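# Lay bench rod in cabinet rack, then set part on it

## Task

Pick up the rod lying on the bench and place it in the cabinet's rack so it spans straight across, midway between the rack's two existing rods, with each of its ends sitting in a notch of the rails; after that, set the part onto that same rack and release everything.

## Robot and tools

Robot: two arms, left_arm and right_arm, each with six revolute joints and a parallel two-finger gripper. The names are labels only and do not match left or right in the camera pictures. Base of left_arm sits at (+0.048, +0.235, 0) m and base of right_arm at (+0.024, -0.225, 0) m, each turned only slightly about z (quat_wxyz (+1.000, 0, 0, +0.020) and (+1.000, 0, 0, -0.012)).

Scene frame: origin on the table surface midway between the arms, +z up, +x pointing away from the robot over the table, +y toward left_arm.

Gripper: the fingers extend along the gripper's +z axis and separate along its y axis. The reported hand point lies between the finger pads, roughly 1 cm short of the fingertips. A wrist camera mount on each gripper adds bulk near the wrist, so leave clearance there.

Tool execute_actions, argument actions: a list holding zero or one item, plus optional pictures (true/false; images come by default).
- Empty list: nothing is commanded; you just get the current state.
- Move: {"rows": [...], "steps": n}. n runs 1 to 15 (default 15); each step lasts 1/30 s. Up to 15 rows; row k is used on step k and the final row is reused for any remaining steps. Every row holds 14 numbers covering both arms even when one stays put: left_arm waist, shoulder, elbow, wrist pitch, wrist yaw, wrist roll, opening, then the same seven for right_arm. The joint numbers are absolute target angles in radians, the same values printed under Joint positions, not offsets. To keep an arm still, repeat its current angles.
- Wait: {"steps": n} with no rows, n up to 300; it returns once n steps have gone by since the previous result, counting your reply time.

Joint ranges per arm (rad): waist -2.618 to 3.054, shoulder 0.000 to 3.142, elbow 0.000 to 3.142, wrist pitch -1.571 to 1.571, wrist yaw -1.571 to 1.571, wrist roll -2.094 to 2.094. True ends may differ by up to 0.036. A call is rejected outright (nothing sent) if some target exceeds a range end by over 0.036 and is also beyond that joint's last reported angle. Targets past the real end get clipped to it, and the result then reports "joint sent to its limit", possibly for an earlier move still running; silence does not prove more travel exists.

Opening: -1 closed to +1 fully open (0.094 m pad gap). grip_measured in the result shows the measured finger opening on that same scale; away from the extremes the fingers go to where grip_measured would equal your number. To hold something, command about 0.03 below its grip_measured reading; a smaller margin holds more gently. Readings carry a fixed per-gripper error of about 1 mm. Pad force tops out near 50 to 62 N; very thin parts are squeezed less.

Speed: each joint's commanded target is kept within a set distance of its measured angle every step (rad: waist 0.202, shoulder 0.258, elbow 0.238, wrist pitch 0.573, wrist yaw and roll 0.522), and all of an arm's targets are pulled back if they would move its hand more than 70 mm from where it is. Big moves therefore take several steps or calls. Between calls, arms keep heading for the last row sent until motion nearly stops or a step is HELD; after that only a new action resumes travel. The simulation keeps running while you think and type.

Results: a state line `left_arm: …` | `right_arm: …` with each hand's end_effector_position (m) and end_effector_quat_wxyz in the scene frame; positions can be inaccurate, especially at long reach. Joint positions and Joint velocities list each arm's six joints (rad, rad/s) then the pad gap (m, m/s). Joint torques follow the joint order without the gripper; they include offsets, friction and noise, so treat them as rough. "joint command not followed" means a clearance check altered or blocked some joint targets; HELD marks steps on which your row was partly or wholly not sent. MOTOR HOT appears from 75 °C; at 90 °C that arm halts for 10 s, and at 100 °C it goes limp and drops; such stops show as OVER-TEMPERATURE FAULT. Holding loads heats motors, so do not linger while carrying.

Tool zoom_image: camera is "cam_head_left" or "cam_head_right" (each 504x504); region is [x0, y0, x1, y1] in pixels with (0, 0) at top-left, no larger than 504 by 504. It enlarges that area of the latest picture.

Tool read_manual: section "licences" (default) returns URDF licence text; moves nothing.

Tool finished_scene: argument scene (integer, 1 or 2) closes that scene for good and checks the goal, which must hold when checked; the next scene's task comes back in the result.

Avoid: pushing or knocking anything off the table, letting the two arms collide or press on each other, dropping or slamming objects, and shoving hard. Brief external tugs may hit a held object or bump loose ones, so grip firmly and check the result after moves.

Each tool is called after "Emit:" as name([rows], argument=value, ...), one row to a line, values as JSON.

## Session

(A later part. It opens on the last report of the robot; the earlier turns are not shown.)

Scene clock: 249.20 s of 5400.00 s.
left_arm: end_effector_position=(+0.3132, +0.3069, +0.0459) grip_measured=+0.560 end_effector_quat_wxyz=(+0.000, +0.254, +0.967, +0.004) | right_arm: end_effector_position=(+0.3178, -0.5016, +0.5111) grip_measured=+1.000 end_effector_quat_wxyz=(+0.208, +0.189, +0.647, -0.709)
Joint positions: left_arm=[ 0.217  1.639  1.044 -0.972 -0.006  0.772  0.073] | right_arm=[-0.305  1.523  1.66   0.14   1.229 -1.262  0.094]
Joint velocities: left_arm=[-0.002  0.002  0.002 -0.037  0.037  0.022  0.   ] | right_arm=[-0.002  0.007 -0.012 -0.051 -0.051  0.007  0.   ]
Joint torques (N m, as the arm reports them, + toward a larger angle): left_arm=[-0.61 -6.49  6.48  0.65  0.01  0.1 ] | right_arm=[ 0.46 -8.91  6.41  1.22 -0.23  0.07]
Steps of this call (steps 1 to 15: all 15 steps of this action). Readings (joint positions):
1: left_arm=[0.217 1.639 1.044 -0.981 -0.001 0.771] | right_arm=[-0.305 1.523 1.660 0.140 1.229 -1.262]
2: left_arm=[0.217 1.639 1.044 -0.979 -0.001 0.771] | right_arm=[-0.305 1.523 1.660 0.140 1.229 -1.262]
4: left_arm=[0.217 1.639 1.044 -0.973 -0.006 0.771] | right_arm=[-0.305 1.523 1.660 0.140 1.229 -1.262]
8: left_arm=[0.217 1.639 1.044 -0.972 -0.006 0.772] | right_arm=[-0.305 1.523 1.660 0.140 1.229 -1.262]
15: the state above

Emit:
execute_actions([
  {"rows":[[0.217,1.63,1.09,-0.97,0,0.7,0.51,-0.3,1.5,1.672,0.154,1.219,-1.256,1],[0.217,1.63,1.09,-0.97,0,0.6,0.51,-0.3,1.5,1.672,0.154,1.219,-1.256,1],[0.217,1.63,1.09,-0.97,0,0.5,0.51,-0.3,1.5,1.672,0.154,1.219,-1.256,1],[0.217,1.63,1.09,-0.97,0,0.4,0.51,-0.3,1.5,1.672,0.154,1.219,-1.256,1],[0.217,1.63,1.09,-0.97,0,0.3,0.51,-0.3,1.5,1.672,0.154,1.219,-1.256,1],[0.217,1.63,1.09,-0.97,0,0.2,0.51,-0.3,1.5,1.672,0.154,1.219,-1.256,1],[0.217,1.63,1.09,-0.97,0,0.1,0.51,-0.3,1.5,1.672,0.154,1.219,-1.256,1],[0.217,1.63,1.09,-0.97,0,-0.02,0.51,-0.3,1.5,1.672,0.154,1.219,-1.256,1]]},
], pictures=false)

Emit:
execute_actions([
  {"steps":12},
], pictures=false)

Emit:
execute_actions([
  {"rows":[[0.217,1.63,1.05,-0.97,0,0,0.51,-0.3,1.5,1.672,0.154,1.219,-1.256,1],[0.217,1.63,1.04,-0.97,0,0,0.6,-0.3,1.5,1.672,0.154,1.219,-1.256,1],[0.217,1.63,1.04,-0.97,0,0,0.85,-0.3,1.5,1.672,0.154,1.219,-1.256,1],[0.217,1.63,1.04,-0.97,0,0,0.85,-0.3,1.5,1.672,0.154,1.219,-1.256,1],[0.217,1.55,0.98,-0.89,0,0,0.85,-0.3,1.5,1.672,0.154,1.219,-1.256,1],[0.217,1.49,0.91,-0.82,0,0,0.85,-0.3,1.5,1.672,0.154,1.219,-1.256,1],[0.217,1.43,0.84,-0.75,0,0,0.85,-0.3,1.5,1.672,0.154,1.219,-1.256,1],[0.217,1.37,0.77,-0.68,0,0,0.85,-0.3,1.5,1.672,0.154,1.219,-1.256,1],[0.217,1.31,0.705,-0.605,0,0,0.85,-0.3,1.5,1.672,0.154,1.219,-1.256,1]]},
], pictures=false)

Emit:
execute_actions([
  {"rows":[[0.217,1.25,0.635,-0.52,0,0,0.85,-0.3,1.5,1.672,0.154,1.219,-1.256,1],[0.217,1.19,0.56,-0.435,0,0,0.85,-0.3,1.5,1.672,0.154,1.219,-1.256,1],[0.217,1.135,0.49,-0.35,0,0,0.85,-0.3,1.5,1.672,0.154,1.219,-1.256,1],[0.217,1.08,0.415,-0.265,0,0,0.85,-0.3,1.5,1.672,0.154,1.219,-1.256,1],[0.217,1.025,0.34,-0.175,0,0,0.85,-0.3,1.5,1.672,0.154,1.219,-1.256,1]]},
], pictures=false)

Emit:
execute_actions([
  {"steps":10},
])

Emit:
zoom_image(camera="cam_head_right", region=[150,195,220,265])

Scene clock: 274.90 s of 5400.00 s.
left_arm: end_effector_position=(+0.3126, +0.3069, +0.0459) grip_measured=+0.561 end_effector_quat_wxyz=(+0.000, -0.095, +0.995, +0.004) | right_arm: end_effector_position=(+0.3178, -0.5016, +0.5111) grip_measured=+1.000 end_effector_quat_wxyz=(+0.208, +0.189, +0.647, -0.709)
Joint positions: left_arm=[ 0.217  1.639  1.044 -0.974 -0.007  0.067  0.073] | right_arm=[-0.305  1.523  1.66   0.14   1.229 -1.262  0.094]
Joint velocities: left_arm=[-0.007 -0.007 -0.017 -0.11   0.066 -0.505 -0.001] | right_arm=[ 0.002 -0.032 -0.012  0.022 -0.022  0.081  0.   ]
Joint torques (N m, as the arm reports them, + toward a larger angle): left_arm=[-0.06 -6.76 11.38  0.57  0.03 -0.16] | right_arm=[ 0.45 -8.91  6.4   1.21 -0.23  0.07]
Steps of this call (steps 1 to 15: the robot went on to your last target; steps 16 to 90: nothing new was sent; then 22.20 s passed at rest; steps 91 to 105: all 15 steps of this action). Readings (joint positions):
91: left_arm=[0.217 1.639 1.044 -0.972 -0.006 0.763] | right_arm=[-0.305 1.523 1.660 0.140 1.229 -1.262]
92: left_arm=[0.217 1.639 1.044 -0.972 -0.006 0.737] | right_arm=[-0.305 1.523 1.660 0.140 1.229 -1.262]
94: left_arm=[0.217 1.639 1.044 -0.972 -0.006 0.644] | right_arm=[-0.305 1.523 1.660 0.140 1.229 -1.262]
98: left_arm=[0.217 1.639 1.044 -0.972 -0.006 0.351] | right_arm=[-0.305 1.523 1.660 0.140 1.229 -1.262]
105: the state above

Scene clock: 275.30 s of 5400.00 s.
left_arm: end_effector_position=(+0.3122, +0.3069, +0.0459) grip_measured=+0.561 end_effector_quat_wxyz=(-0.000, -0.129, +0.992, +0.004) | right_arm: end_effector_position=(+0.3178, -0.5016, +0.5111) grip_measured=+1.000 end_effector_quat_wxyz=(+0.208, +0.189, +0.647, -0.709)
Joint positions: left_arm=[ 0.217  1.639  1.044 -0.976 -0.007 -0.001  0.073] | right_arm=[-0.305  1.523  1.66   0.14   1.229 -1.262  0.094]
Joint velocities: left_arm=[ 0.007 -0.007  0.002  0.051  0.066 -0.081 -0.001] | right_arm=[ 0.002  0.012 -0.027 -0.051  0.022  0.037  0.   ]
Joint torques (N m, as the arm reports them, + toward a larger angle): left_arm=[-0.09 -6.8  11.37  0.58  0.06 -0.18] | right_arm=[ 0.45 -8.92  6.38  1.22 -0.22  0.06]
Steps of this call (steps 1 to 12: the robot went on to your last target). Readings (joint positions):
1: left_arm=[0.217 1.639 1.044 -0.975 -0.007 0.053] | right_arm=[-0.305 1.523 1.660 0.140 1.229 -1.262]
2: left_arm=[0.217 1.639 1.044 -0.975 -0.007 0.041] | right_arm=[-0.305 1.523 1.660 0.140 1.229 -1.262]
4: left_arm=[0.217 1.639 1.044 -0.975 -0.007 0.024] | right_arm=[-0.305 1.523 1.660 0.140 1.229 -1.262]
8: left_arm=[0.217 1.639 1.044 -0.975 -0.007 0.006] | right_arm=[-0.305 1.523 1.660 0.140 1.229 -1.262]
12: the state above

Scene clock: 275.80 s of 5400.00 s.
left_arm: end_effector_position=(+0.2950, +0.3024, +0.0440) grip_measured=+0.848 end_effector_quat_wxyz=(+0.133, -0.128, +0.983, +0.021) | right_arm: end_effector_position=(+0.3178, -0.5016, +0.5111) grip_measured=+1.000 end_effector_quat_wxyz=(+0.208, +0.189, +0.647, -0.709)
Joint positions: left_arm=[ 0.217  1.322  0.712 -0.691 -0.007 -0.001  0.087] | right_arm=[-0.305  1.523  1.66   0.14   1.229 -1.262  0.094]
Joint velocities: left_arm=[-0.007  0.002  0.027  0.52   0.007 -0.007  0.   ] | right_arm=[-0.007 -0.007  0.002 -0.007 -0.095 -0.007  0.   ]
Joint torques (N m, as the arm reports them, + toward a larger angle): left_arm=[-0.05 -4.67  6.97  1.27  0.04 -0.01] | right_arm=[ 0.44 -8.9   6.38  1.22 -0.23  0.07]
Steps of this call (steps 1 to 15: all 15 steps of this action). Readings (joint positions):
1: left_arm=[0.217 1.639 1.044 -0.976 -0.007 -0.001] | right_arm=[-0.305 1.523 1.660 0.140 1.229 -1.262]
2: left_arm=[0.217 1.639 1.044 -0.976 -0.007 -0.001] | right_arm=[-0.305 1.523 1.660 0.140 1.229 -1.262]
4: left_arm=[0.217 1.639 1.044 -0.976 -0.007 -0.001] | right_arm=[-0.305 1.523 1.660 0.140 1.229 -1.262]
8: left_arm=[0.217 1.508 0.898 -0.841 -0.007 -0.001] | right_arm=[-0.305 1.523 1.660 0.140 1.229 -1.262]
15: the state above

Scene clock: 276.30 s of 5400.00 s.
left_arm: end_effector_position=(+0.2984, +0.3033, +0.0327) grip_measured=+0.848 end_effector_quat_wxyz=(+0.309, -0.123, +0.942, +0.043) | right_arm: end_effector_position=(+0.3178, -0.5016, +0.5111) grip_measured=+1.000 end_effector_quat_wxyz=(+0.208, +0.189, +0.647, -0.709)
Joint positions: left_arm=[ 0.217  1.046  0.335 -0.225 -0.007 -0.001  0.087] | right_arm=[-0.305  1.523  1.66   0.14   1.229 -1.262  0.094]
Joint velocities: left_arm=[ 0.007 -0.012 -0.002  0.271 -0.007  0.022 -0.   ] | right_arm=[-0.012  0.002  0.007 -0.095  0.051  0.007  0.   ]
Joint torques (N m, as the arm reports them, + toward a larger angle): left_arm=[-0.13 -3.4   8.58  1.8   0.04  0.  ] | right_arm=[ 0.48 -8.91  6.4   1.21 -0.24  0.08]
Steps of this call (steps 1 to 15: all 15 steps of this action). Readings (joint positions):
1: left_arm=[0.217 1.315 0.703 -0.658 -0.007 -0.001] | right_arm=[-0.305 1.523 1.660 0.140 1.229 -1.262]
2: left_arm=[0.217 1.292 0.672 -0.605 -0.007 -0.001] | right_arm=[-0.305 1.523 1.660 0.140 1.229 -1.262]
4: left_arm=[0.217 1.198 0.560 -0.486 -0.007 -0.001] | right_arm=[-0.305 1.523 1.660 0.140 1.229 -1.262]
8: left_arm=[0.217 1.046 0.354 -0.332 -0.007 -0.001] | right_arm=[-0.305 1.523 1.660 0.140 1.229 -1.262]
15: the state above

Scene clock: 276.63 s of 5400.00 s.
left_arm: end_effector_position=(+0.3041, +0.3047, +0.0372) grip_measured=+0.848 end_effector_quat_wxyz=(+0.323, -0.123, +0.937, +0.045) | right_arm: end_effector_position=(+0.3178, -0.5016, +0.5111) grip_measured=+1.000 end_effector_quat_wxyz=(+0.208, +0.189, +0.647, -0.709)
Joint positions: left_arm=[ 0.217  1.046  0.335 -0.195 -0.007 -0.001  0.087] | right_arm=[-0.305  1.523  1.66   0.14   1.229 -1.262  0.094]
Joint velocities: left_arm=[-0.007 -0.007 -0.002 -0.007  0.051  0.081  0.   ] | right_arm=[-0.002 -0.002  0.007  0.007  0.051  0.037  0.   ]
Joint torques (N m, as the arm reports them, + toward a larger angle): left_arm=[-0.11 -3.29  8.48  1.92  0.05 -0.03] | right_arm=[ 0.44 -8.89  6.36  1.22 -0.23  0.07]
Steps of this call (steps 1 to 10: the robot went on to your last target). Readings (joint positions):
1: left_arm=[0.217 1.046 0.335 -0.217 -0.007 -0.001] | right_arm=[-0.305 1.523 1.660 0.140 1.229 -1.262]
2: left_arm=[0.217 1.046 0.335 -0.212 -0.007 -0.001] | right_arm=[-0.305 1.523 1.660 0.140 1.229 -1.262]
4: left_arm=[0.217 1.046 0.335 -0.204 -0.007 -0.001] | right_arm=[-0.305 1.523 1.660 0.140 1.229 -1.262]
8: left_arm=[0.217 1.046 0.335 -0.196 -0.007 -0.001] | right_arm=[-0.305 1.523 1.660 0.140 1.229 -1.262]
10: the state above

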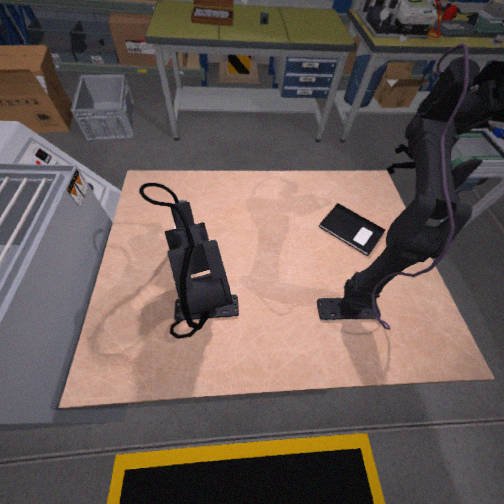

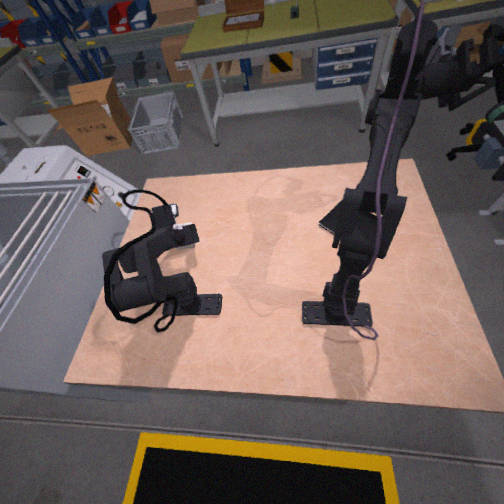

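Region (150, 195, 220, 265) of cam_head_right's 504x504 image, scaled by 7.200, with more detail than that image has.

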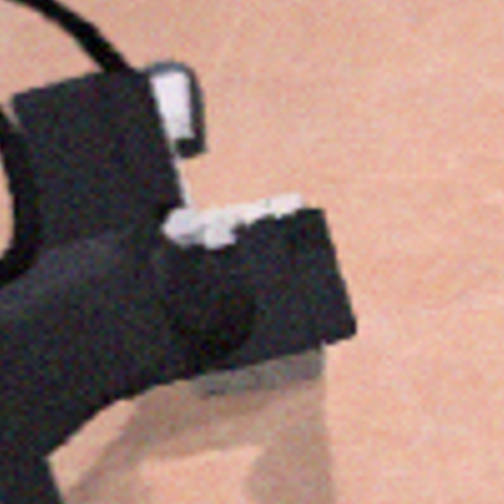

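Emit:
execute_actions([
  {"rows":[[0.217,1.03,0.34,-0.18,0,0,0.7,-0.3,1.5,1.672,0.154,1.219,-1.256,1],[0.217,1.03,0.34,-0.18,0,0,0.62,-0.3,1.5,1.672,0.154,1.219,-1.256,1],[0.217,1.03,0.34,-0.18,0,0,0.56,-0.3,1.5,1.672,0.154,1.219,-1.256,1],[0.217,1.03,0.34,-0.18,0,0,0.5,-0.3,1.5,1.672,0.154,1.219,-1.256,1]],"steps":12},
], pictures=false)

Emit:
execute_actions([
  {"rows":[[0.217,1.03,0.42,-0.14,0,0,0.5,-0.3,1.5,1.672,0.154,1.219,-1.256,1],[0.217,1.03,0.48,-0.16,0,0,0.5,-0.3,1.5,1.672,0.154,1.219,-1.256,1],[0.217,1.03,0.54,-0.2,0,0,0.5,-0.3,1.5,1.672,0.154,1.219,-1.256,1],[0.217,1.03,0.6,-0.25,0,0,0.5,-0.3,1.5,1.672,0.154,1.219,-1.256,1],[0.217,1.03,0.68,-0.32,0,0,0.5,-0.3,1.5,1.672,0.154,1.219,-1.256,1],[0.217,1.03,0.76,-0.4,0,0,0.5,-0.3,1.5,1.672,0.154,1.219,-1.256,1],[0.217,1.03,0.85,-0.48,0,0,0.5,-0.3,1.5,1.672,0.154,1.219,-1.256,1],[0.217,1.03,0.95,-0.57,0,0,0.5,-0.3,1.5,1.672,0.154,1.219,-1.256,1],[0.217,1.05,1.75,-1.2,0,0,0.5,-0.3,1.5,1.672,0.154,1.219,-1.256,1]]},
], pictures=false)

Emit:
execute_actions([
  {"steps":20},
], pictures=false)

Emit:
execute_actions([
  {"rows":[[0.27,1.05,1.75,-1.2,0,0,0.5,-0.3,1.5,1.672,0.154,1.219,-1.256,1],[0.33,1.05,1.75,-1.2,0,0,0.5,-0.3,1.5,1.672,0.154,1.219,-1.256,1],[1.44,1.05,1.75,-1.2,0,0,0.5,-0.3,1.5,1.672,0.154,1.219,-1.256,1]]},
], pictures=false)

Emit:
execute_actions([
  {"steps":20},
])

Scene clock: 289.57 s of 5400.00 s.
left_arm: end_effector_position=(+0.3046, +0.3051, +0.0376) grip_measured=+0.559 end_effector_quat_wxyz=(+0.325, -0.123, +0.937, +0.046) | right_arm: end_effector_position=(+0.3178, -0.5016, +0.5111) grip_measured=+1.000 end_effector_quat_wxyz=(+0.208, +0.189, +0.647, -0.709)
Joint positions: left_arm=[ 0.217  1.046  0.335 -0.192 -0.009 -0.001  0.073] | right_arm=[-0.305  1.523  1.66   0.14   1.229 -1.262  0.094]
Joint velocities: left_arm=[ 0.002  0.002 -0.007 -0.066  0.037  0.022  0.001] | right_arm=[ 0.002  0.002 -0.002 -0.022 -0.022 -0.007  0.   ]
Joint torques (N m, as the arm reports them, + toward a larger angle): left_arm=[-0.08 -3.06  8.62  1.9   0.07  0.  ] | right_arm=[ 0.46 -8.9   6.36  1.22 -0.22  0.06]
Steps of this call (steps 1 to 30: the robot went on to your last target; steps 31 to 90: nothing new was sent; then 9.53 s passed at rest; steps 91 to 102: all 12 steps of this action). Readings (joint positions):
91: left_arm=[0.217 1.046 0.335 -0.192 -0.007 -0.001] | right_arm=[-0.305 1.523 1.660 0.140 1.229 -1.262]
92: left_arm=[0.217 1.046 0.335 -0.192 -0.007 -0.001] | right_arm=[-0.305 1.523 1.660 0.140 1.229 -1.262]
94: left_arm=[0.217 1.046 0.335 -0.192 -0.009 -0.001] | right_arm=[-0.305 1.523 1.660 0.140 1.229 -1.262]
98: left_arm=[0.217 1.046 0.335 -0.192 -0.009 -0.001] | right_arm=[-0.305 1.523 1.660 0.140 1.229 -1.262]
102: the state above

Scene clock: 290.07 s of 5400.00 s.
left_arm: end_effector_position=(+0.2987, +0.3035, +0.2016) grip_measured=+0.559 end_effector_quat_wxyz=(+0.260, -0.125, +0.957, +0.037) | right_arm: end_effector_position=(+0.3178, -0.5016, +0.5111) grip_measured=+1.000 end_effector_quat_wxyz=(+0.208, +0.189, +0.647, -0.709)
Joint positions: left_arm=[ 0.217  1.062  1.089 -1.068 -0.008 -0.001  0.073] | right_arm=[-0.305  1.523  1.66   0.14   1.229 -1.262  0.094]
Joint velocities: left_arm=[-0.007  0.046  1.834 -1.619 -0.037  0.007 -0.001] | right_arm=[ 0.012  0.012  0.007  0.022 -0.037  0.037  0.   ]
Joint torques (N m, as the arm reports them, + toward a larger angle): left_arm=[-0.07 -3.17 13.81  2.77  0.06  0.  ] | right_arm=[ 0.42 -8.88  6.39  1.22 -0.23  0.06]
Steps of this call (steps 1 to 15: all 15 steps of this action). Readings (joint positions):
1: left_arm=[0.217 1.046 0.340 -0.195 -0.009 -0.001] | right_arm=[-0.305 1.523 1.660 0.140 1.229 -1.262]
2: left_arm=[0.217 1.046 0.354 -0.210 -0.009 -0.001] | right_arm=[-0.305 1.523 1.660 0.140 1.229 -1.262]
4: left_arm=[0.217 1.046 0.407 -0.266 -0.008 -0.001] | right_arm=[-0.305 1.523 1.660 0.140 1.229 -1.262]
8: left_arm=[0.217 1.046 0.599 -0.431 -0.008 -0.001] | right_arm=[-0.305 1.523 1.660 0.140 1.229 -1.262]
15: the state above

Scene clock: 290.73 s of 5400.00 s.
left_arm: end_effector_position=(+0.2874, +0.3005, +0.4047) grip_measured=+0.559 end_effector_quat_wxyz=(+0.457, -0.116, +0.880, +0.063) | right_arm: end_effector_position=(+0.3178, -0.5016, +0.5111) grip_measured=+1.000 end_effector_quat_wxyz=(+0.208, +0.189, +0.647, -0.709)
Joint positions: left_arm=[ 0.217  1.056  1.725 -1.28  -0.008 -0.001  0.073] | right_arm=[-0.305  1.523  1.66   0.14   1.229 -1.262  0.094]
Joint velocities: left_arm=[-0.002 -0.007 -0.007 -0.154 -0.022  0.037 -0.001] | right_arm=[ 0.002 -0.002 -0.002  0.007 -0.051 -0.066  0.   ]
Joint torques (N m, as the arm reports them, + toward a larger angle): left_arm=[-0.07 -0.7   8.57  3.19  0.06  0.  ] | right_arm=[ 0.48 -8.9   6.36  1.22 -0.24  0.07]
Steps of this call (steps 1 to 20: the robot went on to your last target). Readings (joint positions):
1: left_arm=[0.217 1.062 1.154 -1.114 -0.008 -0.001] | right_arm=[-0.305 1.523 1.660 0.140 1.229 -1.262]
2: left_arm=[0.217 1.062 1.218 -1.149 -0.008 -0.001] | right_arm=[-0.305 1.523 1.660 0.140 1.229 -1.262]
4: left_arm=[0.217 1.062 1.345 -1.190 -0.008 -0.001] | right_arm=[-0.305 1.523 1.660 0.140 1.229 -1.262]
8: left_arm=[0.217 1.062 1.583 -1.228 -0.008 -0.001] | right_arm=[-0.305 1.523 1.660 0.140 1.229 -1.262]
20: the state above

Scene clock: 291.23 s of 5400.00 s.
left_arm: end_effector_position=(+0.1278, +0.4692, +0.4035) grip_measured=+0.561 end_effector_quat_wxyz=(+0.374, -0.515, +0.724, +0.265) | right_arm: end_effector_position=(+0.3178, -0.5016, +0.5111) grip_measured=+1.000 end_effector_quat_wxyz=(+0.208, +0.189, +0.647, -0.709)
Joint positions: left_arm=[ 1.2    1.056  1.725 -1.286  0.004 -0.     0.073] | right_arm=[-0.305  1.523  1.66   0.14   1.229 -1.262  0.094]
Joint velocities: left_arm=[ 2.127  0.017 -0.002 -0.066  0.007  0.007 -0.001] | right_arm=[-0.002 -0.012  0.002 -0.007 -0.007 -0.007  0.   ]
Joint torques (N m, as the arm reports them, + toward a larger angle): left_arm=[-0.35 -0.98  8.55  3.06 -0.05 -0.02] | right_arm=[ 0.46 -8.89  6.37  1.23 -0.24  0.06]
Steps of this call (steps 1 to 15: all 15 steps of this action). Readings (joint positions):
1: left_arm=[0.225 1.056 1.725 -1.283 -0.002 -0.001] | right_arm=[-0.305 1.523 1.660 0.140 1.229 -1.262]
2: left_arm=[0.250 1.056 1.725 -1.285 0.008 -0.001] | right_arm=[-0.305 1.523 1.660 0.140 1.229 -1.262]
4: left_arm=[0.373 1.056 1.725 -1.286 0.031 -0.000] | right_arm=[-0.305 1.523 1.660 0.140 1.229 -1.262]
8: left_arm=[0.673 1.056 1.725 -1.286 0.016 -0.000] | right_arm=[-0.305 1.523 1.660 0.140 1.229 -1.262]
15: the state above

Scene clock: 291.90 s of 5400.00 s.
left_arm: end_effector_position=(+0.0684, +0.4813, +0.4029) grip_measured=+0.562 end_effector_quat_wxyz=(+0.335, -0.600, +0.657, +0.311) | right_arm: end_effector_position=(+0.3178, -0.5016, +0.5111) grip_measured=+1.000 end_effector_quat_wxyz=(+0.208, +0.189, +0.647, -0.709)
Joint positions: left_arm=[ 1.435  1.056  1.725 -1.289 -0.011 -0.     0.073] | right_arm=[-0.305  1.523  1.66   0.14   1.229 -1.262  0.094]
Joint velocities: left_arm=[ 0.012 -0.002 -0.017  0.022 -0.022  0.051 -0.   ] | right_arm=[-0.012 -0.017  0.002 -0.037  0.022 -0.022  0.   ]
Joint torques (N m, as the arm reports them, + toward a larger angle): left_arm=[ 0.3  -0.94  8.51  3.09  0.1  -0.02] | right_arm=[ 0.47 -8.87  6.38  1.22 -0.23  0.07]
Steps of this call (steps 1 to 20: the robot went on to your last target). Readings (joint positions):
1: left_arm=[1.275 1.056 1.725 -1.286 0.003 -0.000] | right_arm=[-0.305 1.523 1.660 0.140 1.229 -1.262]
2: left_arm=[1.343 1.056 1.725 -1.286 -0.002 -0.000] | right_arm=[-0.305 1.523 1.660 0.140 1.229 -1.262]
4: left_arm=[1.419 1.056 1.725 -1.287 -0.025 -0.000] | right_arm=[-0.305 1.523 1.660 0.140 1.229 -1.262]
8: left_arm=[1.435 1.056 1.725 -1.288 -0.023 -0.000] | right_arm=[-0.305 1.523 1.660 0.140 1.229 -1.262]
20: the state above

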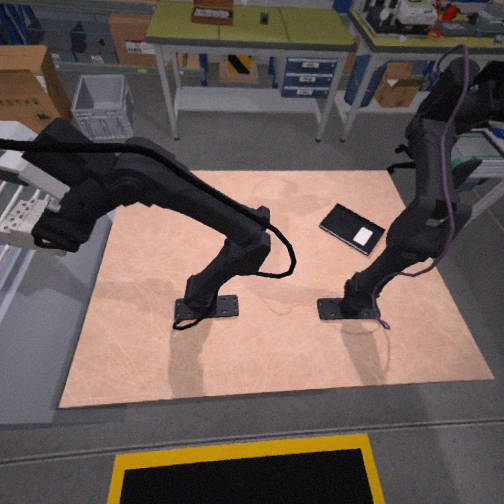

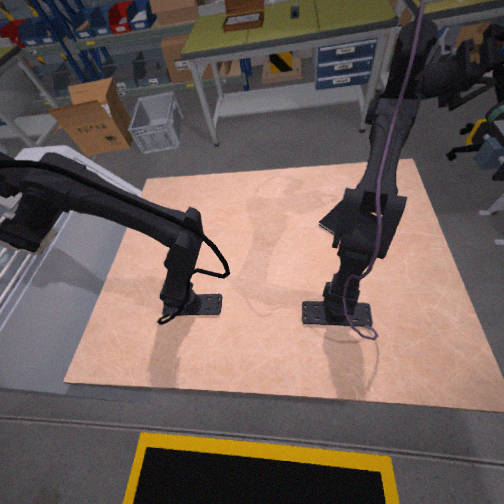

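Emit:
execute_actions([
  {"rows":[[1.44,1.12,1.8,-1.17,0,0,0.5,-0.3,1.5,1.672,0.154,1.219,-1.256,1],[1.44,1.18,1.84,-1.14,0,0,0.5,-0.3,1.5,1.672,0.154,1.219,-1.256,1],[1.44,1.24,1.88,-1.11,0,0,0.5,-0.3,1.5,1.672,0.154,1.219,-1.256,1],[1.44,1.3,1.92,-1.08,0,0,0.5,-0.3,1.5,1.672,0.154,1.219,-1.256,1],[1.44,1.36,1.96,-1.05,0,0,0.5,-0.3,1.5,1.672,0.154,1.219,-1.256,1],[1.44,1.42,2.0,-1.02,0,0,0.5,-0.3,1.5,1.672,0.154,1.219,-1.256,1],[1.44,1.48,2.04,-0.99,0,0,0.5,-0.3,1.5,1.672,0.154,1.219,-1.256,1],[1.44,1.54,2.08,-0.96,0,0,0.5,-0.3,1.5,1.672,0.154,1.219,-1.256,1],[1.44,1.6,2.12,-0.93,0,0,0.5,-0.3,1.5,1.672,0.154,1.219,-1.256,1],[1.44,1.66,2.16,-0.9,0,0,0.5,-0.3,1.5,1.672,0.154,1.219,-1.256,1],[1.44,1.72,2.2,-0.89,0,0,0.5,-0.3,1.5,1.672,0.154,1.219,-1.256,1],[1.44,1.77,2.24,-0.89,0,0,0.5,-0.3,1.5,1.672,0.154,1.219,-1.256,1],[1.44,1.81,2.24,-0.89,0,0,0.5,-0.3,1.5,1.672,0.154,1.219,-1.256,1],[1.44,1.84,2.24,-0.89,0,0,0.5,-0.3,1.5,1.672,0.154,1.219,-1.256,1]]},
], pictures=false)

Emit:
execute_actions([
  {"rows":[[1.44,1.87,2.24,-0.89,0,0,0.5,-0.3,1.5,1.672,0.154,1.219,-1.256,1],[1.44,1.89,2.24,-0.89,0,0,0.5,-0.3,1.5,1.672,0.154,1.219,-1.256,1],[1.44,1.91,2.24,-0.89,0,0,0.5,-0.3,1.5,1.672,0.154,1.219,-1.256,1],[1.44,1.93,2.24,-0.89,0,0,0.5,-0.3,1.5,1.672,0.154,1.219,-1.256,1],[1.44,1.95,2.24,-0.89,0,0,0.5,-0.3,1.5,1.672,0.154,1.219,-1.256,1],[1.44,1.97,2.24,-0.89,0,0,0.5,-0.3,1.5,1.672,0.154,1.219,-1.256,1],[1.44,1.99,2.24,-0.89,0,0,0.5,-0.3,1.5,1.672,0.154,1.219,-1.256,1]]},
], pictures=false)

Emit:
execute_actions([
  {"steps":12},
], pictures=false)

Scene clock: 310.83 s of 5400.00 s.
left_arm: end_effector_position=(+0.0916, +0.7216, +0.3650) grip_measured=+0.562 end_effector_quat_wxyz=(+0.322, -0.605, +0.663, +0.299) | right_arm: end_effector_position=(+0.3178, -0.5016, +0.5111) grip_measured=+1.000 end_effector_quat_wxyz=(+0.208, +0.189, +0.647, -0.709)
Joint positions: left_arm=[ 1.435  1.817  2.178 -1.021 -0.011 -0.     0.073] | right_arm=[-0.305  1.523  1.66   0.14   1.229 -1.262  0.094]
Joint velocities: left_arm=[-0.007  1.443  0.188  1.033 -0.022  0.007  0.001] | right_arm=[-0.012  0.007 -0.007  0.037  0.037 -0.066  0.   ]
Joint torques (N m, as the arm reports them, + toward a larger angle): left_arm=[  0.35 -12.75  12.06   1.78   0.07   0.01] | right_arm=[ 0.47 -8.86  6.39  1.23 -0.23  0.07]
Steps of this call (steps 1 to 15: the robot went on to your last target; steps 16 to 90: nothing new was sent; then 15.43 s passed at rest; steps 91 to 105: all 15 steps of this action). Readings (joint positions):
91: left_arm=[1.435 1.063 1.730 -1.292 -0.011 -0.000] | right_arm=[-0.305 1.523 1.660 0.140 1.229 -1.262]
92: left_arm=[1.435 1.082 1.749 -1.299 -0.011 -0.000] | right_arm=[-0.305 1.523 1.660 0.140 1.229 -1.262]
94: left_arm=[1.435 1.157 1.816 -1.294 -0.011 -0.000] | right_arm=[-0.305 1.523 1.660 0.140 1.229 -1.262]
98: left_arm=[1.435 1.371 1.948 -1.213 -0.011 -0.000] | right_arm=[-0.305 1.523 1.660 0.140 1.229 -1.262]
105: the state above

Scene clock: 311.33 s of 5400.00 s.
left_arm: end_effector_position=(+0.0967, +0.7734, +0.2559) grip_measured=+0.562 end_effector_quat_wxyz=(+0.256, -0.631, +0.692, +0.239) | right_arm: end_effector_position=(+0.3178, -0.5016, +0.5111) grip_measured=+1.000 end_effector_quat_wxyz=(+0.208, +0.189, +0.647, -0.709)
Joint positions: left_arm=[ 1.435  2.053  2.182 -0.983 -0.01  -0.     0.073] | right_arm=[-0.305  1.523  1.66   0.14   1.229 -1.262  0.094]
Joint velocities: left_arm=[-0.007 -0.032  0.002 -0.037 -0.051  0.051  0.001] | right_arm=[ 0.007  0.007 -0.007 -0.051 -0.051 -0.007  0.   ]
Joint torques (N m, as the arm reports them, + toward a larger angle): left_arm=[  0.43 -15.01  13.56   2.81   0.09   0.  ] | right_arm=[ 0.46 -8.86  6.37  1.22 -0.23  0.09]
Steps of this call (steps 1 to 15: all 15 steps of this action). Readings (joint positions):
1: left_arm=[1.435 1.862 2.182 -0.995 -0.011 -0.000] | right_arm=[-0.305 1.523 1.660 0.140 1.229 -1.262]
2: left_arm=[1.435 1.901 2.182 -0.983 -0.010 -0.000] | right_arm=[-0.305 1.523 1.660 0.140 1.229 -1.262]
4: left_arm=[1.435 1.964 2.182 -0.983 -0.010 -0.000] | right_arm=[-0.305 1.523 1.660 0.140 1.229 -1.262]
8: left_arm=[1.435 2.041 2.182 -0.986 -0.010 -0.000] | right_arm=[-0.305 1.523 1.660 0.140 1.229 -1.262]
15: the state above

Scene clock: 311.73 s of 5400.00 s.
left_arm: end_effector_position=(+0.0967, +0.7735, +0.2567) grip_measured=+0.562 end_effector_quat_wxyz=(+0.257, -0.631, +0.692, +0.240) | right_arm: end_effector_position=(+0.3178, -0.5016, +0.5111) grip_measured=+1.000 end_effector_quat_wxyz=(+0.208, +0.189, +0.647, -0.709)
Joint positions: left_arm=[ 1.435  2.052  2.182 -0.982 -0.01  -0.     0.073] | right_arm=[-0.305  1.523  1.66   0.14   1.229 -1.262  0.094]
Joint velocities: left_arm=[ 0.002  0.012  0.002 -0.007 -0.022 -0.022  0.001] | right_arm=[-0.007 -0.002 -0.017 -0.081 -0.066  0.051  0.   ]
Joint torques (N m, as the arm reports them, + toward a larger angle): left_arm=[  0.42 -14.74  13.64   2.87   0.09  -0.03] | right_arm=[ 0.47 -8.9   6.4   1.22 -0.22  0.06]
Steps of this call (steps 1 to 12: the robot went on to your last target). Readings (joint positions):
1: left_arm=[1.435 2.052 2.182 -0.983 -0.010 -0.000] | right_arm=[-0.305 1.523 1.660 0.140 1.229 -1.262]
2: left_arm=[1.435 2.052 2.182 -0.982 -0.010 -0.000] | right_arm=[-0.305 1.523 1.660 0.140 1.229 -1.262]
4: left_arm=[1.435 2.052 2.182 -0.982 -0.010 -0.000] | right_arm=[-0.305 1.523 1.660 0.140 1.229 -1.262]
8: left_arm=[1.435 2.052 2.182 -0.982 -0.010 -0.000] | right_arm=[-0.305 1.523 1.660 0.140 1.229 -1.262]
12: the state above

Emit:
execute_actions([
  {"rows":[[1.44,2.01,2.22,-0.91,0,0,0.5,-0.3,1.5,1.672,0.154,1.219,-1.256,1],[1.44,2.02,2.22,-0.91,0,0,0.5,-0.3,1.5,1.672,0.154,1.219,-1.256,1],[1.44,2.03,2.22,-0.91,0,0,0.5,-0.3,1.5,1.672,0.154,1.219,-1.256,1],[1.44,2.04,2.22,-0.91,0,0,0.5,-0.3,1.5,1.672,0.154,1.219,-1.256,1],[1.44,2.048,2.22,-0.91,0,0,0.5,-0.3,1.5,1.672,0.154,1.219,-1.256,1],[1.44,2.056,2.22,-0.91,0,0,0.5,-0.3,1.5,1.672,0.154,1.219,-1.256,1],[1.44,2.064,2.22,-0.91,0,0,0.5,-0.3,1.5,1.672,0.154,1.219,-1.256,1]]},
])

Emit:
zoom_image(camera="cam_head_right", region=[0,210,80,290])

Scene clock: 319.73 s of 5400.00 s.
left_arm: end_effector_position=(+0.0974, +0.7807, +0.2299) grip_measured=+0.562 end_effector_quat_wxyz=(+0.240, -0.636, +0.698, +0.225) | right_arm: end_effector_position=(+0.3178, -0.5016, +0.5111) grip_measured=+1.000 end_effector_quat_wxyz=(+0.208, +0.189, +0.647, -0.709)
Joint positions: left_arm=[ 1.435  2.104  2.182 -0.978 -0.01  -0.001  0.073] | right_arm=[-0.305  1.523  1.66   0.14   1.229 -1.262  0.094]
Joint velocities: left_arm=[ 0.002 -0.007  0.017 -0.037  0.037 -0.051  0.001] | right_arm=[-0.007 -0.002  0.012  0.081  0.022 -0.007  0.   ]
Joint torques (N m, as the arm reports them, + toward a larger angle): left_arm=[  0.34 -13.66  11.86   2.56   0.11  -0.01] | right_arm=[ 0.46 -8.87  6.37  1.22 -0.23  0.07]
Steps of this call (steps 1 to 15: the robot went on to your last target; steps 16 to 90: nothing new was sent; then 4.50 s passed at rest; steps 91 to 105: all 15 steps of this action). Readings (joint positions):
91: left_arm=[1.435 2.052 2.182 -0.982 -0.010 -0.000] | right_arm=[-0.305 1.523 1.660 0.140 1.229 -1.262]
92: left_arm=[1.435 2.052 2.182 -0.982 -0.010 -0.000] | right_arm=[-0.305 1.523 1.660 0.140 1.229 -1.262]
94: left_arm=[1.435 2.053 2.182 -0.982 -0.010 -0.000] | right_arm=[-0.305 1.523 1.660 0.140 1.229 -1.262]
98: left_arm=[1.435 2.070 2.182 -0.982 -0.010 -0.000] | right_arm=[-0.305 1.523 1.660 0.140 1.229 -1.262]
105: the state above

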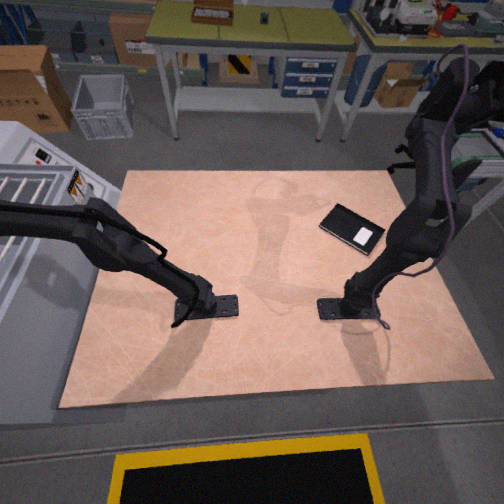

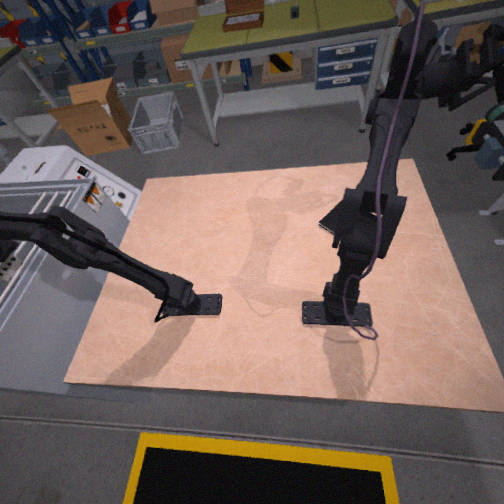

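Region (0, 210, 80, 290) of cam_head_right's 504x504 image, scaled by 6.300, with more detail than that image has.

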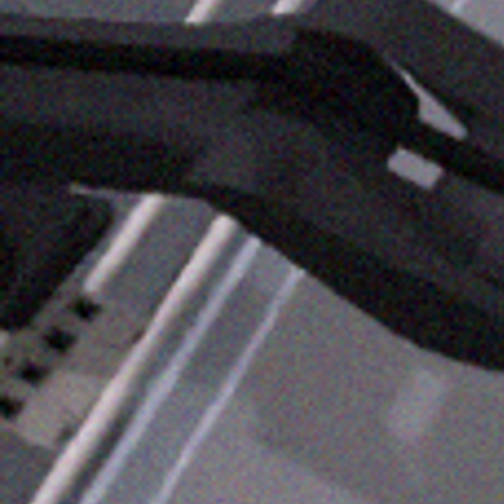

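Emit:
execute_actions([
  {"rows":[[1.44,2.03,2.2,-0.91,0,0,0.5,-0.3,1.5,1.672,0.154,1.219,-1.256,1],[1.44,2.01,2.2,-0.91,0,0,0.5,-0.3,1.5,1.672,0.154,1.219,-1.256,1],[1.44,1.995,2.19,-0.91,0,0,0.5,-0.3,1.5,1.672,0.154,1.219,-1.256,1],[1.44,1.98,2.19,-0.91,0,0,0.5,-0.3,1.5,1.672,0.154,1.219,-1.256,1],[1.44,1.98,2.18,-0.91,0,0,0.5,-0.3,1.5,1.672,0.154,1.219,-1.256,1],[1.44,1.98,2.17,-0.91,0,0,0.5,-0.3,1.5,1.672,0.154,1.219,-1.256,1],[1.44,1.98,2.16,-0.91,0,0,0.5,-0.3,1.5,1.672,0.154,1.219,-1.256,1],[1.44,1.98,2.15,-0.91,0,0,0.5,-0.3,1.5,1.672,0.154,1.219,-1.256,1],[1.44,1.98,2.14,-0.91,0,0,0.5,-0.3,1.5,1.672,0.154,1.219,-1.256,1],[1.44,1.98,2.13,-0.91,0,0,0.5,-0.3,1.5,1.672,0.154,1.219,-1.256,1]]},
])

Emit:
zoom_image(camera="cam_head_right", region=[0,210,80,290])

Scene clock: 330.93 s of 5400.00 s.
left_arm: end_effector_position=(+0.0960, +0.7636, +0.2472) grip_measured=+0.562 end_effector_quat_wxyz=(+0.246, -0.635, +0.696, +0.229) | right_arm: end_effector_position=(+0.3178, -0.5016, +0.5111) grip_measured=+1.000 end_effector_quat_wxyz=(+0.208, +0.189, +0.647, -0.709)
Joint positions: left_arm=[ 1.435  2.025  2.123 -0.984 -0.009 -0.001  0.073] | right_arm=[-0.305  1.523  1.66   0.14   1.229 -1.262  0.094]
Joint velocities: left_arm=[-0.017  0.007 -0.12  -0.154  0.022 -0.081 -0.001] | right_arm=[-0.007  0.007 -0.007 -0.051 -0.051  0.007  0.   ]
Joint torques (N m, as the arm reports them, + toward a larger angle): left_arm=[  0.39 -13.57   9.67   2.65   0.09   0.  ] | right_arm=[ 0.49 -8.9   6.42  1.22 -0.24  0.07]
Steps of this call (steps 1 to 15: the robot went on to your last target; steps 16 to 90: nothing new was sent; then 7.70 s passed at rest; steps 91 to 105: all 15 steps of this action). Readings (joint positions):
91: left_arm=[1.435 2.103 2.182 -0.979 -0.009 -0.001] | right_arm=[-0.305 1.523 1.660 0.140 1.229 -1.262]
92: left_arm=[1.435 2.101 2.182 -0.979 -0.009 -0.001] | right_arm=[-0.305 1.523 1.660 0.140 1.229 -1.262]
94: left_arm=[1.435 2.089 2.175 -0.981 -0.009 -0.001] | right_arm=[-0.305 1.523 1.660 0.140 1.229 -1.262]
98: left_arm=[1.435 2.048 2.155 -0.983 -0.009 -0.001] | right_arm=[-0.305 1.523 1.660 0.140 1.229 -1.262]
105: the state above

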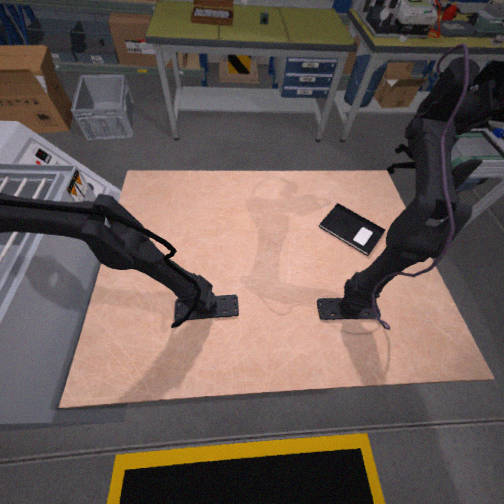

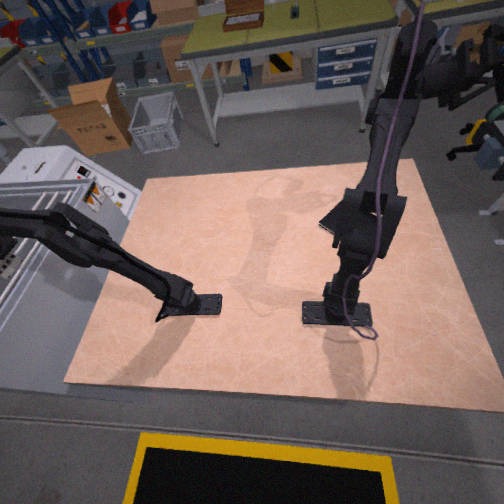

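Region (0, 210, 80, 290) of cam_head_right's 504x504 image, scaled by 6.300, with more detail than that image has.

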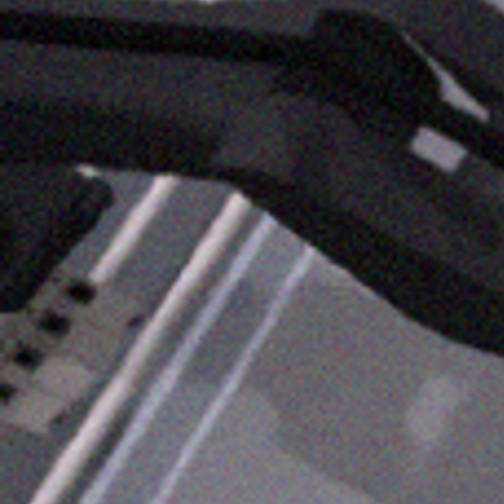

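Emit:
execute_actions([
  {"rows":[[1.44,1.995,2.12,-0.90,0,0,0.5,-0.3,1.5,1.672,0.154,1.219,-1.256,1],[1.44,2.005,2.112,-0.89,0,0,0.5,-0.3,1.5,1.672,0.154,1.219,-1.256,1],[1.44,2.012,2.104,-0.88,0,0,0.5,-0.3,1.5,1.672,0.154,1.219,-1.256,1],[1.44,2.018,2.096,-0.875,0,0,0.5,-0.3,1.5,1.672,0.154,1.219,-1.256,1]]},
])

Emit:
zoom_image(camera="cam_head_right", region=[0,210,80,290])

Scene clock: 336.30 s of 5400.00 s.
left_arm: end_effector_position=(+0.0968, +0.7683, +0.2315) grip_measured=+0.562 end_effector_quat_wxyz=(+0.242, -0.636, +0.698, +0.224) | right_arm: end_effector_position=(+0.3178, -0.5016, +0.5111) grip_measured=+1.000 end_effector_quat_wxyz=(+0.208, +0.189, +0.647, -0.709)
Joint positions: left_arm=[ 1.435  2.041  2.091 -0.95  -0.007 -0.001  0.073] | right_arm=[-0.305  1.523  1.66   0.14   1.229 -1.262  0.094]
Joint velocities: left_arm=[ 0.002  0.007 -0.002 -0.037  0.007 -0.022  0.001] | right_arm=[ 0.017  0.002 -0.002  0.022  0.007  0.037  0.   ]
Joint torques (N m, as the arm reports them, + toward a larger angle): left_arm=[  0.4  -12.24   8.92   2.58   0.04   0.  ] | right_arm=[ 0.48 -8.9   6.4   1.22 -0.23  0.07]
Steps of this call (steps 1 to 15: the robot went on to your last target; steps 16 to 90: nothing new was sent; then 1.87 s passed at rest; steps 91 to 105: all 15 steps of this action). Readings (joint positions):
91: left_arm=[1.435 2.025 2.116 -0.986 -0.009 -0.001] | right_arm=[-0.305 1.523 1.660 0.140 1.229 -1.262]
92: left_arm=[1.435 2.025 2.114 -0.984 -0.009 -0.001] | right_arm=[-0.305 1.523 1.660 0.140 1.229 -1.262]
94: left_arm=[1.435 2.025 2.105 -0.975 -0.009 -0.001] | right_arm=[-0.305 1.523 1.660 0.140 1.229 -1.262]
98: left_arm=[1.435 2.039 2.091 -0.963 -0.008 -0.001] | right_arm=[-0.305 1.523 1.660 0.140 1.229 -1.262]
105: the state above

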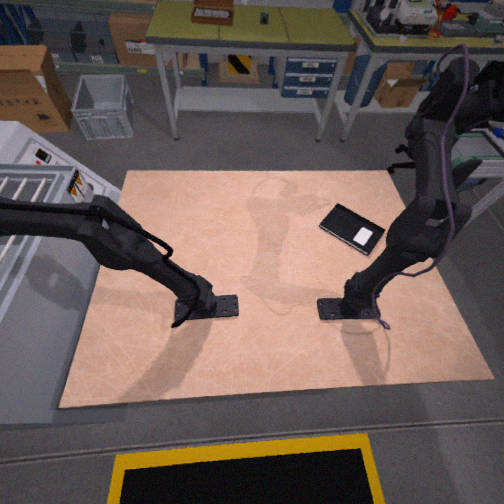

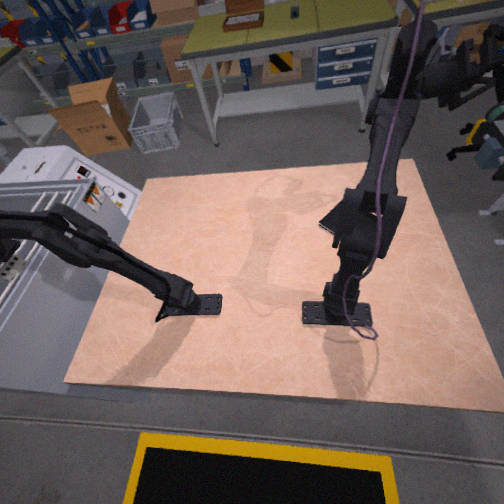

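Region (0, 210, 80, 290) of cam_head_right's 504x504 image, scaled by 6.300, with more detail than that image has.

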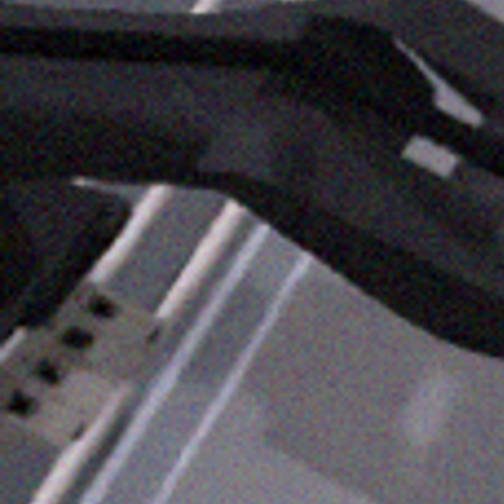

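Now over the rod. Relax the wrist (settles down and −y).

Emit:
execute_actions([
  {"rows":[[1.44,2.018,2.09,-0.89,0,0,0.5,-0.3,1.5,1.672,0.154,1.219,-1.256,1],[1.44,2.018,2.09,-0.905,0,0,0.5,-0.3,1.5,1.672,0.154,1.219,-1.256,1],[1.44,2.018,2.09,-0.92,0,0,0.5,-0.3,1.5,1.672,0.154,1.219,-1.256,1],[1.44,2.018,2.09,-0.935,0,0,0.5,-0.3,1.5,1.672,0.154,1.219,-1.256,1],[1.44,2.018,2.09,-0.95,0,0,0.5,-0.3,1.5,1.672,0.154,1.219,-1.256,1]]},
])

Emit:
zoom_image(camera="cam_head_right", region=[0,210,80,290])

Scene clock: 344.43 s of 5400.00 s.
left_arm: end_effector_position=(+0.0967, +0.7668, +0.2303) grip_measured=+0.562 end_effector_quat_wxyz=(+0.239, -0.637, +0.699, +0.221) | right_arm: end_effector_position=(+0.3178, -0.5016, +0.5111) grip_measured=+1.000 end_effector_quat_wxyz=(+0.208, +0.189, +0.647, -0.709)
Joint positions: left_arm=[ 1.435  2.041  2.091 -0.957 -0.007 -0.001  0.073] | right_arm=[-0.305  1.523  1.66   0.14   1.229 -1.262  0.094]
Joint velocities: left_arm=[ 0.012  0.007 -0.012  0.066  0.022 -0.051 -0.   ] | right_arm=[-0.007  0.022 -0.002  0.066 -0.051 -0.022  0.   ]
Joint torques (N m, as the arm reports them, + toward a larger angle): left_arm=[  0.35 -12.14   8.41   1.79   0.06   0.01] | right_arm=[ 0.44 -8.92  6.36  1.22 -0.22  0.06]
Steps of this call (steps 1 to 15: the robot went on to your last target; steps 16 to 90: nothing new was sent; then 4.63 s passed at rest; steps 91 to 105: all 15 steps of this action). Readings (joint positions):
91: left_arm=[1.435 2.041 2.091 -0.950 -0.007 -0.001] | right_arm=[-0.305 1.523 1.660 0.140 1.229 -1.262]
92: left_arm=[1.435 2.041 2.091 -0.950 -0.007 -0.001] | right_arm=[-0.305 1.523 1.660 0.140 1.229 -1.262]
94: left_arm=[1.435 2.041 2.091 -0.953 -0.007 -0.001] | right_arm=[-0.305 1.523 1.660 0.140 1.229 -1.262]
98: left_arm=[1.435 2.041 2.091 -0.957 -0.007 -0.001] | right_arm=[-0.305 1.523 1.660 0.140 1.229 -1.262]
105: the state above

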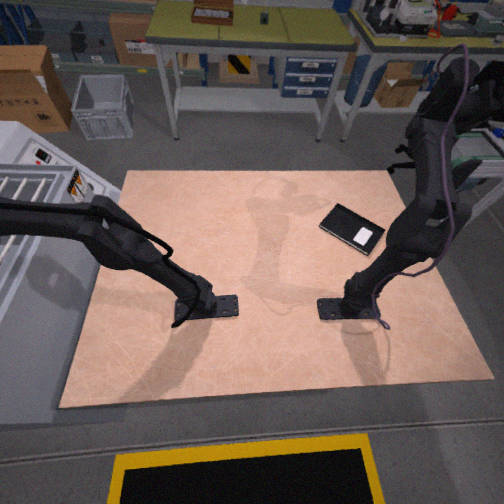

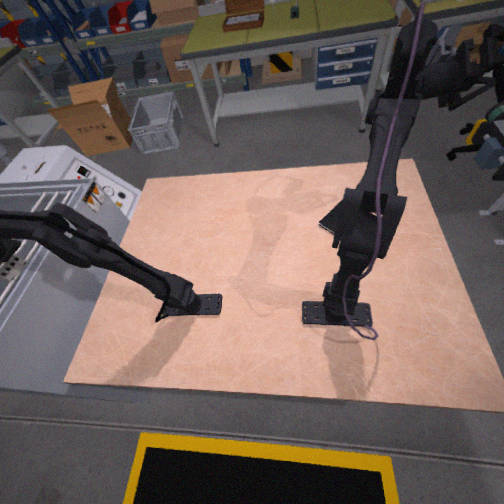

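Region (0, 210, 80, 290) of cam_head_right's 504x504 image, scaled by 6.300, with more detail than that image has.

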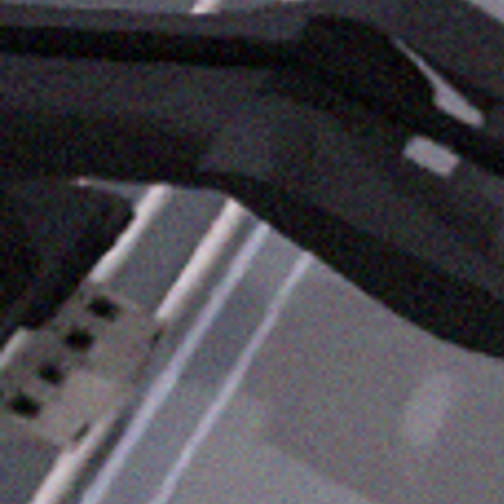

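Resting and covering the rod. Release.

Emit:
execute_actions([
  {"rows":[[1.44,2.03,2.09,-0.95,0,0,0.55,-0.3,1.5,1.672,0.154,1.219,-1.256,1],[1.44,2.03,2.09,-0.95,0,0,0.58,-0.3,1.5,1.672,0.154,1.219,-1.256,1],[1.44,2.03,2.09,-0.95,0,0,0.65,-0.3,1.5,1.672,0.154,1.219,-1.256,1],[1.44,2.03,2.09,-0.95,0,0,1,-0.3,1.5,1.672,0.154,1.219,-1.256,1]],"steps":10},
], pictures=false)

Emit:
execute_actions([
  {"rows":[[1.44,1.98,2.09,-0.95,0,0,1,-0.3,1.5,1.672,0.154,1.219,-1.256,1],[1.44,1.94,2.09,-0.95,0,0,1,-0.3,1.5,1.672,0.154,1.219,-1.256,1],[1.44,1.9,2.09,-0.95,0,0,1,-0.3,1.5,1.672,0.154,1.219,-1.256,1],[1.44,1.85,2.09,-0.95,0,0,1,-0.3,1.5,1.672,0.154,1.219,-1.256,1],[1.44,1.75,2.09,-0.95,0,0,1,-0.3,1.5,1.672,0.154,1.219,-1.256,1]]},
])

Emit:
zoom_image(camera="cam_head_right", region=[0,210,80,290])

Scene clock: 352.20 s of 5400.00 s.
left_arm: end_effector_position=(+0.0967, +0.7664, +0.2300) grip_measured=+1.000 end_effector_quat_wxyz=(+0.238, -0.637, +0.699, +0.221) | right_arm: end_effector_position=(+0.3178, -0.5016, +0.5111) grip_measured=+1.000 end_effector_quat_wxyz=(+0.208, +0.189, +0.647, -0.709)
Joint positions: left_arm=[ 1.435  2.041  2.091 -0.959 -0.007 -0.001  0.094] | right_arm=[-0.305  1.523  1.66   0.14   1.229 -1.262  0.094]
Joint velocities: left_arm=[-0.002 -0.002  0.007  0.037  0.022 -0.022  0.   ] | right_arm=[-0.017 -0.012 -0.002  0.037  0.007 -0.007  0.   ]
Joint torques (N m, as the arm reports them, + toward a larger angle): left_arm=[  0.35 -11.09   8.35   1.8    0.03  -0.01] | right_arm=[ 0.46 -8.9   6.37  1.23 -0.23  0.07]
Steps of this call (steps 1 to 15: the robot went on to your last target; steps 16 to 90: nothing new was sent; then 4.43 s passed at rest; steps 91 to 100: all 10 steps of this action). Readings (joint positions):
91: left_arm=[1.435 2.041 2.091 -0.958 -0.007 -0.001] | right_arm=[-0.305 1.523 1.660 0.140 1.229 -1.262]
92: left_arm=[1.435 2.041 2.091 -0.958 -0.007 -0.001] | right_arm=[-0.305 1.523 1.660 0.140 1.229 -1.262]
94: left_arm=[1.435 2.041 2.091 -0.959 -0.007 -0.001] | right_arm=[-0.305 1.523 1.660 0.140 1.229 -1.262]
98: left_arm=[1.435 2.041 2.091 -0.959 -0.007 -0.001] | right_arm=[-0.305 1.523 1.660 0.140 1.229 -1.262]
100: the state above

Scene clock: 352.70 s of 5400.00 s.
left_arm: end_effector_position=(+0.0911, +0.7084, +0.3834) grip_measured=+1.000 end_effector_quat_wxyz=(+0.347, -0.594, +0.651, +0.319) | right_arm: end_effector_position=(+0.3178, -0.5016, +0.5111) grip_measured=+1.000 end_effector_quat_wxyz=(+0.208, +0.189, +0.647, -0.709)
Joint positions: left_arm=[ 1.435  1.724  2.082 -0.946 -0.007 -0.001  0.094] | right_arm=[-0.305  1.523  1.66   0.14   1.229 -1.262  0.094]
Joint velocities: left_arm=[-0.007 -0.095 -0.002  0.051 -0.051 -0.037  0.   ] | right_arm=[-0.002 -0.012  0.002  0.051 -0.037  0.007  0.   ]
Joint torques (N m, as the arm reports them, + toward a larger angle): left_arm=[ 0.37 -5.05  8.48  1.98  0.04  0.  ] | right_arm=[ 0.49 -8.92  6.37  1.21 -0.22  0.07]
Steps of this call (steps 1 to 15: all 15 steps of this action). Readings (joint positions):
1: left_arm=[1.435 2.039 2.091 -0.959 -0.007 -0.001] | right_arm=[-0.305 1.523 1.660 0.140 1.229 -1.262]
2: left_arm=[1.435 2.033 2.091 -0.960 -0.007 -0.001] | right_arm=[-0.305 1.523 1.660 0.140 1.229 -1.262]
4: left_arm=[1.435 2.003 2.084 -0.962 -0.007 -0.001] | right_arm=[-0.305 1.523 1.660 0.140 1.229 -1.262]
8: left_arm=[1.435 1.890 2.082 -0.964 -0.007 -0.001] | right_arm=[-0.305 1.523 1.660 0.140 1.229 -1.262]
15: the state above

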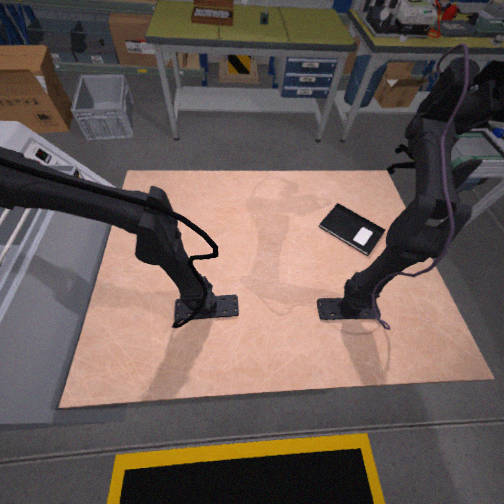

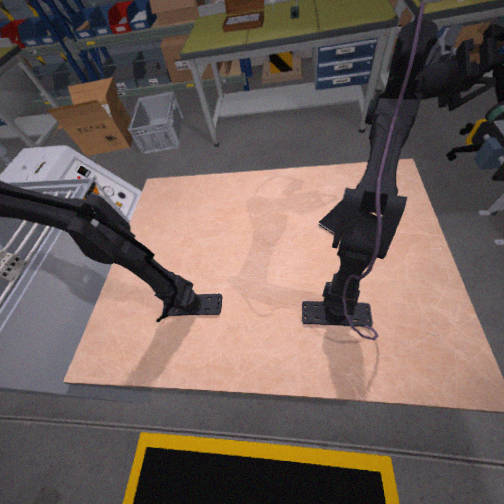

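Region (0, 210, 80, 290) of cam_head_right's 504x504 image, scaled by 6.300, with more detail than that image has.

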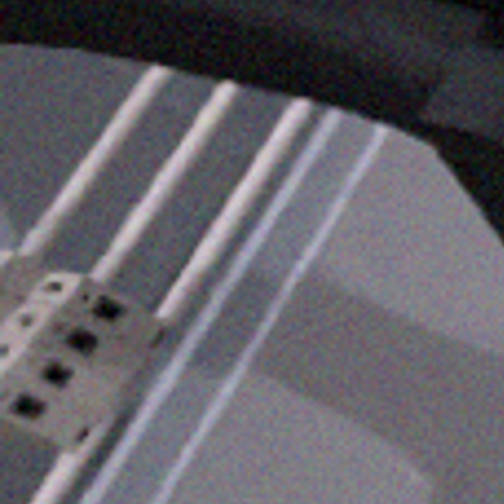

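Emit:
finished_scene(scene=2)

The scene is finished: the task was done.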